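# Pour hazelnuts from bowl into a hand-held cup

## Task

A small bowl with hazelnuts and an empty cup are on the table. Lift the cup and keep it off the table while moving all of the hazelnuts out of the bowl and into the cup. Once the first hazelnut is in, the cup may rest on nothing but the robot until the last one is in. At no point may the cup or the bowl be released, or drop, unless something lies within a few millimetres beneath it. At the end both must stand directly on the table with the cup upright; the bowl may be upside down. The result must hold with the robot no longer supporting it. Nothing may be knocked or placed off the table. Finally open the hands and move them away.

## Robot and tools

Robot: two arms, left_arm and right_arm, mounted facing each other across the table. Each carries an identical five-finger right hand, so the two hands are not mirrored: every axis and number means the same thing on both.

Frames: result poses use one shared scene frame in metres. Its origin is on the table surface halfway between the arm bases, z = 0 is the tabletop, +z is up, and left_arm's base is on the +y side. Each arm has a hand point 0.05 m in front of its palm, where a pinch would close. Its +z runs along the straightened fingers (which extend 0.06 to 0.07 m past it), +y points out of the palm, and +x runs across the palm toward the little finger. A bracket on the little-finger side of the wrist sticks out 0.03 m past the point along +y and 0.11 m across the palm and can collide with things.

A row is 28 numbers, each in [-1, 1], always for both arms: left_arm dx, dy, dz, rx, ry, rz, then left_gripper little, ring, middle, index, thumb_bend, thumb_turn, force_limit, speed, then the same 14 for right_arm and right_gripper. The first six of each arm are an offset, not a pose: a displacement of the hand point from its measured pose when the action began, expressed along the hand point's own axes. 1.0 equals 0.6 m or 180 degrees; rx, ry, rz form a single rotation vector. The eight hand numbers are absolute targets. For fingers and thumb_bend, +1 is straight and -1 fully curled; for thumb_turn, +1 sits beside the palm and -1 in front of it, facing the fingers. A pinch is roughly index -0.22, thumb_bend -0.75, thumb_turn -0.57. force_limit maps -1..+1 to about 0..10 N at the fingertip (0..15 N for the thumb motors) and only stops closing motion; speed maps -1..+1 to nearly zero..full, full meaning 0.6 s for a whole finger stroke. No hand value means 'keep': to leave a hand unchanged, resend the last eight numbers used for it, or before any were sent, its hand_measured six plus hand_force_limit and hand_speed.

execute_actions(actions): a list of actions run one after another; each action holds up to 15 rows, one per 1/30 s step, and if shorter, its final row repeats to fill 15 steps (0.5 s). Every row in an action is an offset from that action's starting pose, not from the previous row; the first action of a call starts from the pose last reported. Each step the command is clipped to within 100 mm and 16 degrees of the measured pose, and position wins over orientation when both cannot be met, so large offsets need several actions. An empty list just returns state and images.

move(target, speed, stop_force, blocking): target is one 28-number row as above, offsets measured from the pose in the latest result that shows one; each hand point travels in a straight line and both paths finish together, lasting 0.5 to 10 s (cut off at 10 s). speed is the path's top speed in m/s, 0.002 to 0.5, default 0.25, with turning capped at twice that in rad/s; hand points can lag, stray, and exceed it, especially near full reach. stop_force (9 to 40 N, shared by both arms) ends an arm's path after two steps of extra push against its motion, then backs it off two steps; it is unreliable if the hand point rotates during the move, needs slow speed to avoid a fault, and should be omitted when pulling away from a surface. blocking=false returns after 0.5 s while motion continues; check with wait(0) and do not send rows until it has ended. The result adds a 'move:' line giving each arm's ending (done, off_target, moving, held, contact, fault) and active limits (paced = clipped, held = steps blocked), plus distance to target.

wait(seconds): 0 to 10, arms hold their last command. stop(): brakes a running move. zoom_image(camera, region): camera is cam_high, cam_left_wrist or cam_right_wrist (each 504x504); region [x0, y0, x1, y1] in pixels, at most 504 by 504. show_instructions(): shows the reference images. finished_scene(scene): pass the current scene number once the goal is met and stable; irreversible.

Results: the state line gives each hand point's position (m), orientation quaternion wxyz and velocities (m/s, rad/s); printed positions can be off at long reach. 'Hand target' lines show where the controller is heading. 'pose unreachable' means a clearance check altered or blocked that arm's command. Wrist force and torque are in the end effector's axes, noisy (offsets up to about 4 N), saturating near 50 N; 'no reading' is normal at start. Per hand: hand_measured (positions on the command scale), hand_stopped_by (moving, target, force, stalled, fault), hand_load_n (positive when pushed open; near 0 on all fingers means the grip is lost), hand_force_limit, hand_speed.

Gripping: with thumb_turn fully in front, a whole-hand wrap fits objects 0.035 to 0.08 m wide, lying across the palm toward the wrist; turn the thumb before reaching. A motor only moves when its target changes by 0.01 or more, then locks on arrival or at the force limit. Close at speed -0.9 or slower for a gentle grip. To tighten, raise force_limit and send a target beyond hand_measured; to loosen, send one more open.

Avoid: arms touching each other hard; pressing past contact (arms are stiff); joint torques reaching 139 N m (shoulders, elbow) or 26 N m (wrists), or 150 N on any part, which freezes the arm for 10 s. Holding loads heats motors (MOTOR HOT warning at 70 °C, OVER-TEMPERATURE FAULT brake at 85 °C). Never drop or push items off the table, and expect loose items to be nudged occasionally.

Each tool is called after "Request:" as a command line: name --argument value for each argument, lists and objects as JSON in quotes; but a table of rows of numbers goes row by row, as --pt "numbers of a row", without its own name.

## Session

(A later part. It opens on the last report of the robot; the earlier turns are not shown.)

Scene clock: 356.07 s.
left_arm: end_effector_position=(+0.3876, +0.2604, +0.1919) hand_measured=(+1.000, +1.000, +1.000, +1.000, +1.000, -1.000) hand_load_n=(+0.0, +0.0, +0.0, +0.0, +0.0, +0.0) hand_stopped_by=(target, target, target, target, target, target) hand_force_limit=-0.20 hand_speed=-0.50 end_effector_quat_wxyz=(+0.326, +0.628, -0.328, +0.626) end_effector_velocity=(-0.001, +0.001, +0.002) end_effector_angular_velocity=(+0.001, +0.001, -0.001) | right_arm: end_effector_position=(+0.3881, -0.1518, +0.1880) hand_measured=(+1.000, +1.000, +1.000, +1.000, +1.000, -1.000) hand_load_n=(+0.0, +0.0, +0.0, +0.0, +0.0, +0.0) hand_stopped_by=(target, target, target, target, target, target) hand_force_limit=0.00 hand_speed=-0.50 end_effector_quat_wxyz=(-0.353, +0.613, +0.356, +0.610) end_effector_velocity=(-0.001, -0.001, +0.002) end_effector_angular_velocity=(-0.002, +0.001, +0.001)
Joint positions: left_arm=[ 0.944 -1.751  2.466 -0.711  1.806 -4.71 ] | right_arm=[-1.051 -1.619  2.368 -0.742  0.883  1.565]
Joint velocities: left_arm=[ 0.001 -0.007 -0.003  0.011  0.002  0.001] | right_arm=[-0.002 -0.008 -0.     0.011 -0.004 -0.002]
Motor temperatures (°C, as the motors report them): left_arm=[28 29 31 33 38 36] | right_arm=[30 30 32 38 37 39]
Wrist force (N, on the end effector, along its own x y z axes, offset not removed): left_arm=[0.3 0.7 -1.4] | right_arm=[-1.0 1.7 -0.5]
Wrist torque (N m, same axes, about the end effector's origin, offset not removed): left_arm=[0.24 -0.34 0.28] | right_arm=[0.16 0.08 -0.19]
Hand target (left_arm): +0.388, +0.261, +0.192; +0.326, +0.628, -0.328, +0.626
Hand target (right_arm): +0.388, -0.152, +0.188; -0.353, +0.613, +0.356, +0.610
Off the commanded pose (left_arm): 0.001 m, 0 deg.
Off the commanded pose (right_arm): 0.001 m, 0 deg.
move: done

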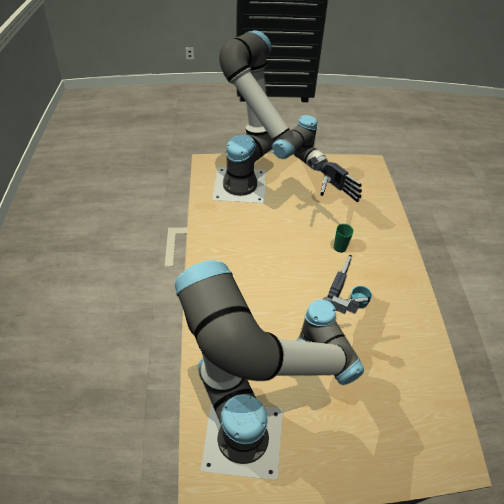

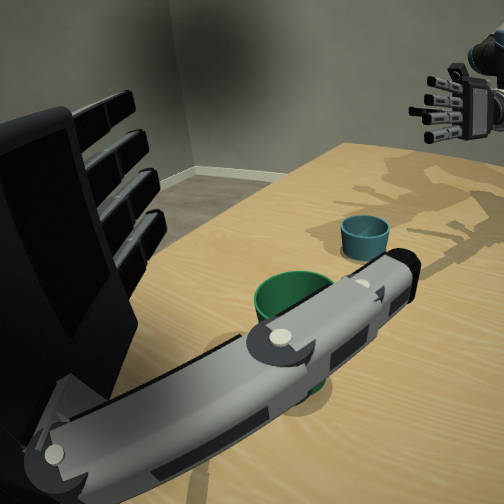

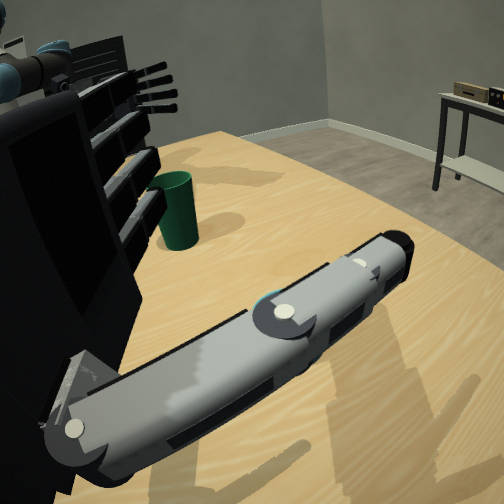

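Request:
move --target '[0.13,-0.03,0,0,0,0,1,1,1,1,1,-1,-0.2,-0.5, 0.1,-0.03,-0.03,0,0,0,1,1,1,1,1,-1,0.0,-0.5]' --speed 0.2

Scene clock: 361.57 s.
left_arm: end_effector_position=(+0.4021, +0.2703, +0.2696) hand_measured=(+1.000, +1.000, +1.000, +1.000, +1.000, -1.000) hand_load_n=(+0.0, +0.0, +0.0, +0.0, +0.0, +0.0) hand_stopped_by=(target, target, target, target, target, target) hand_force_limit=-0.20 hand_speed=-0.50 end_effector_quat_wxyz=(+0.326, +0.628, -0.328, +0.626) end_effector_velocity=(+0.001, -0.000, +0.003) end_effector_angular_velocity=(+0.002, -0.000, -0.001) | right_arm: end_effector_position=(+0.3637, -0.1580, +0.2479) hand_measured=(+1.000, +1.000, +1.000, +1.000, +1.000, -1.000) hand_load_n=(+0.0, +0.0, +0.0, +0.0, +0.0, +0.0) hand_stopped_by=(target, target, target, target, target, target) hand_force_limit=0.00 hand_speed=-0.50 end_effector_quat_wxyz=(-0.353, +0.613, +0.356, +0.610) end_effector_velocity=(-0.001, -0.001, +0.002) end_effector_angular_velocity=(-0.002, +0.002, -0.001)
Joint positions: left_arm=[ 1.018 -1.855  2.301 -0.443  1.88  -4.71 ] | right_arm=[-1.039 -1.798  2.324 -0.519  0.895  1.565]
Joint velocities: left_arm=[ 0.002 -0.001 -0.009  0.011  0.004  0.002] | right_arm=[-0.001 -0.007 -0.003  0.013 -0.001 -0.001]
Motor temperatures (°C, as the motors report them): left_arm=[28 29 31 33 38 36] | right_arm=[30 30 32 38 37 39]
Wrist force (N, on the end effector, along its own x y z axes, offset not removed): left_arm=[-0.2 1.6 -4.1] | right_arm=[-0.9 0.8 1.0]
Wrist torque (N m, same axes, about the end effector's origin, offset not removed): left_arm=[0.62 0.01 0.22] | right_arm=[0.09 0.05 0.02]
Hand target (left_arm): +0.402, +0.270, +0.270; +0.326, +0.628, -0.328, +0.626
Hand target (right_arm): +0.364, -0.158, +0.248; -0.353, +0.613, +0.356, +0.610
Off the commanded pose (left_arm): 0.000 m, 0 deg.
Off the commanded pose (right_arm): 0.000 m, 0 deg.
move: done

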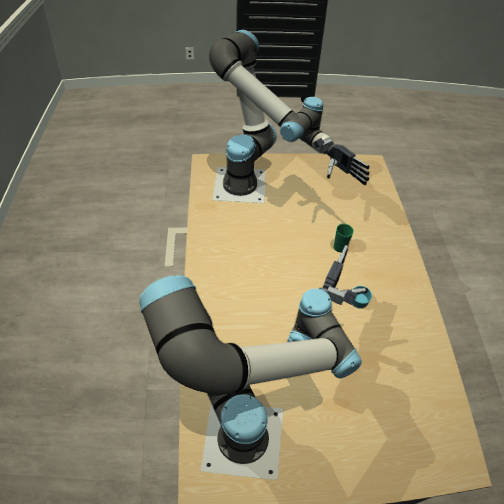

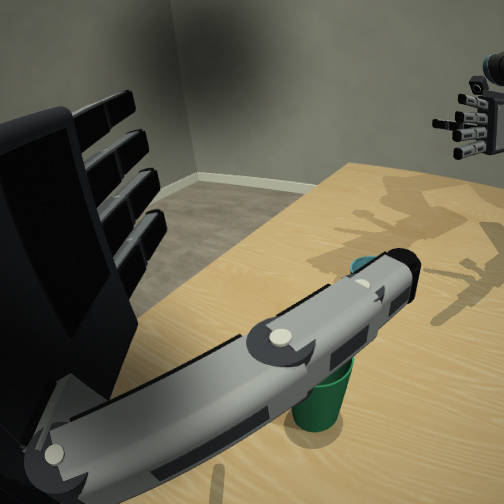

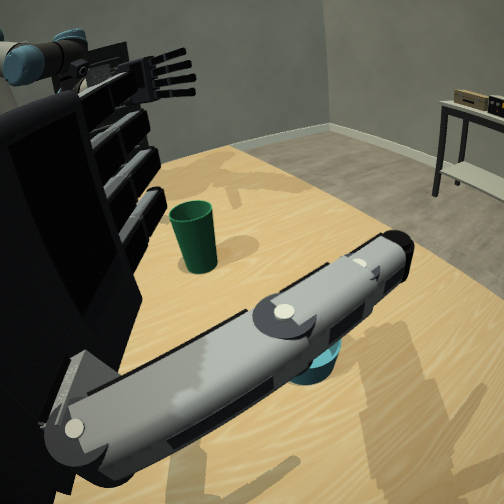

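Request:
finished_scene --scene 2

The scene is finished: the task was done.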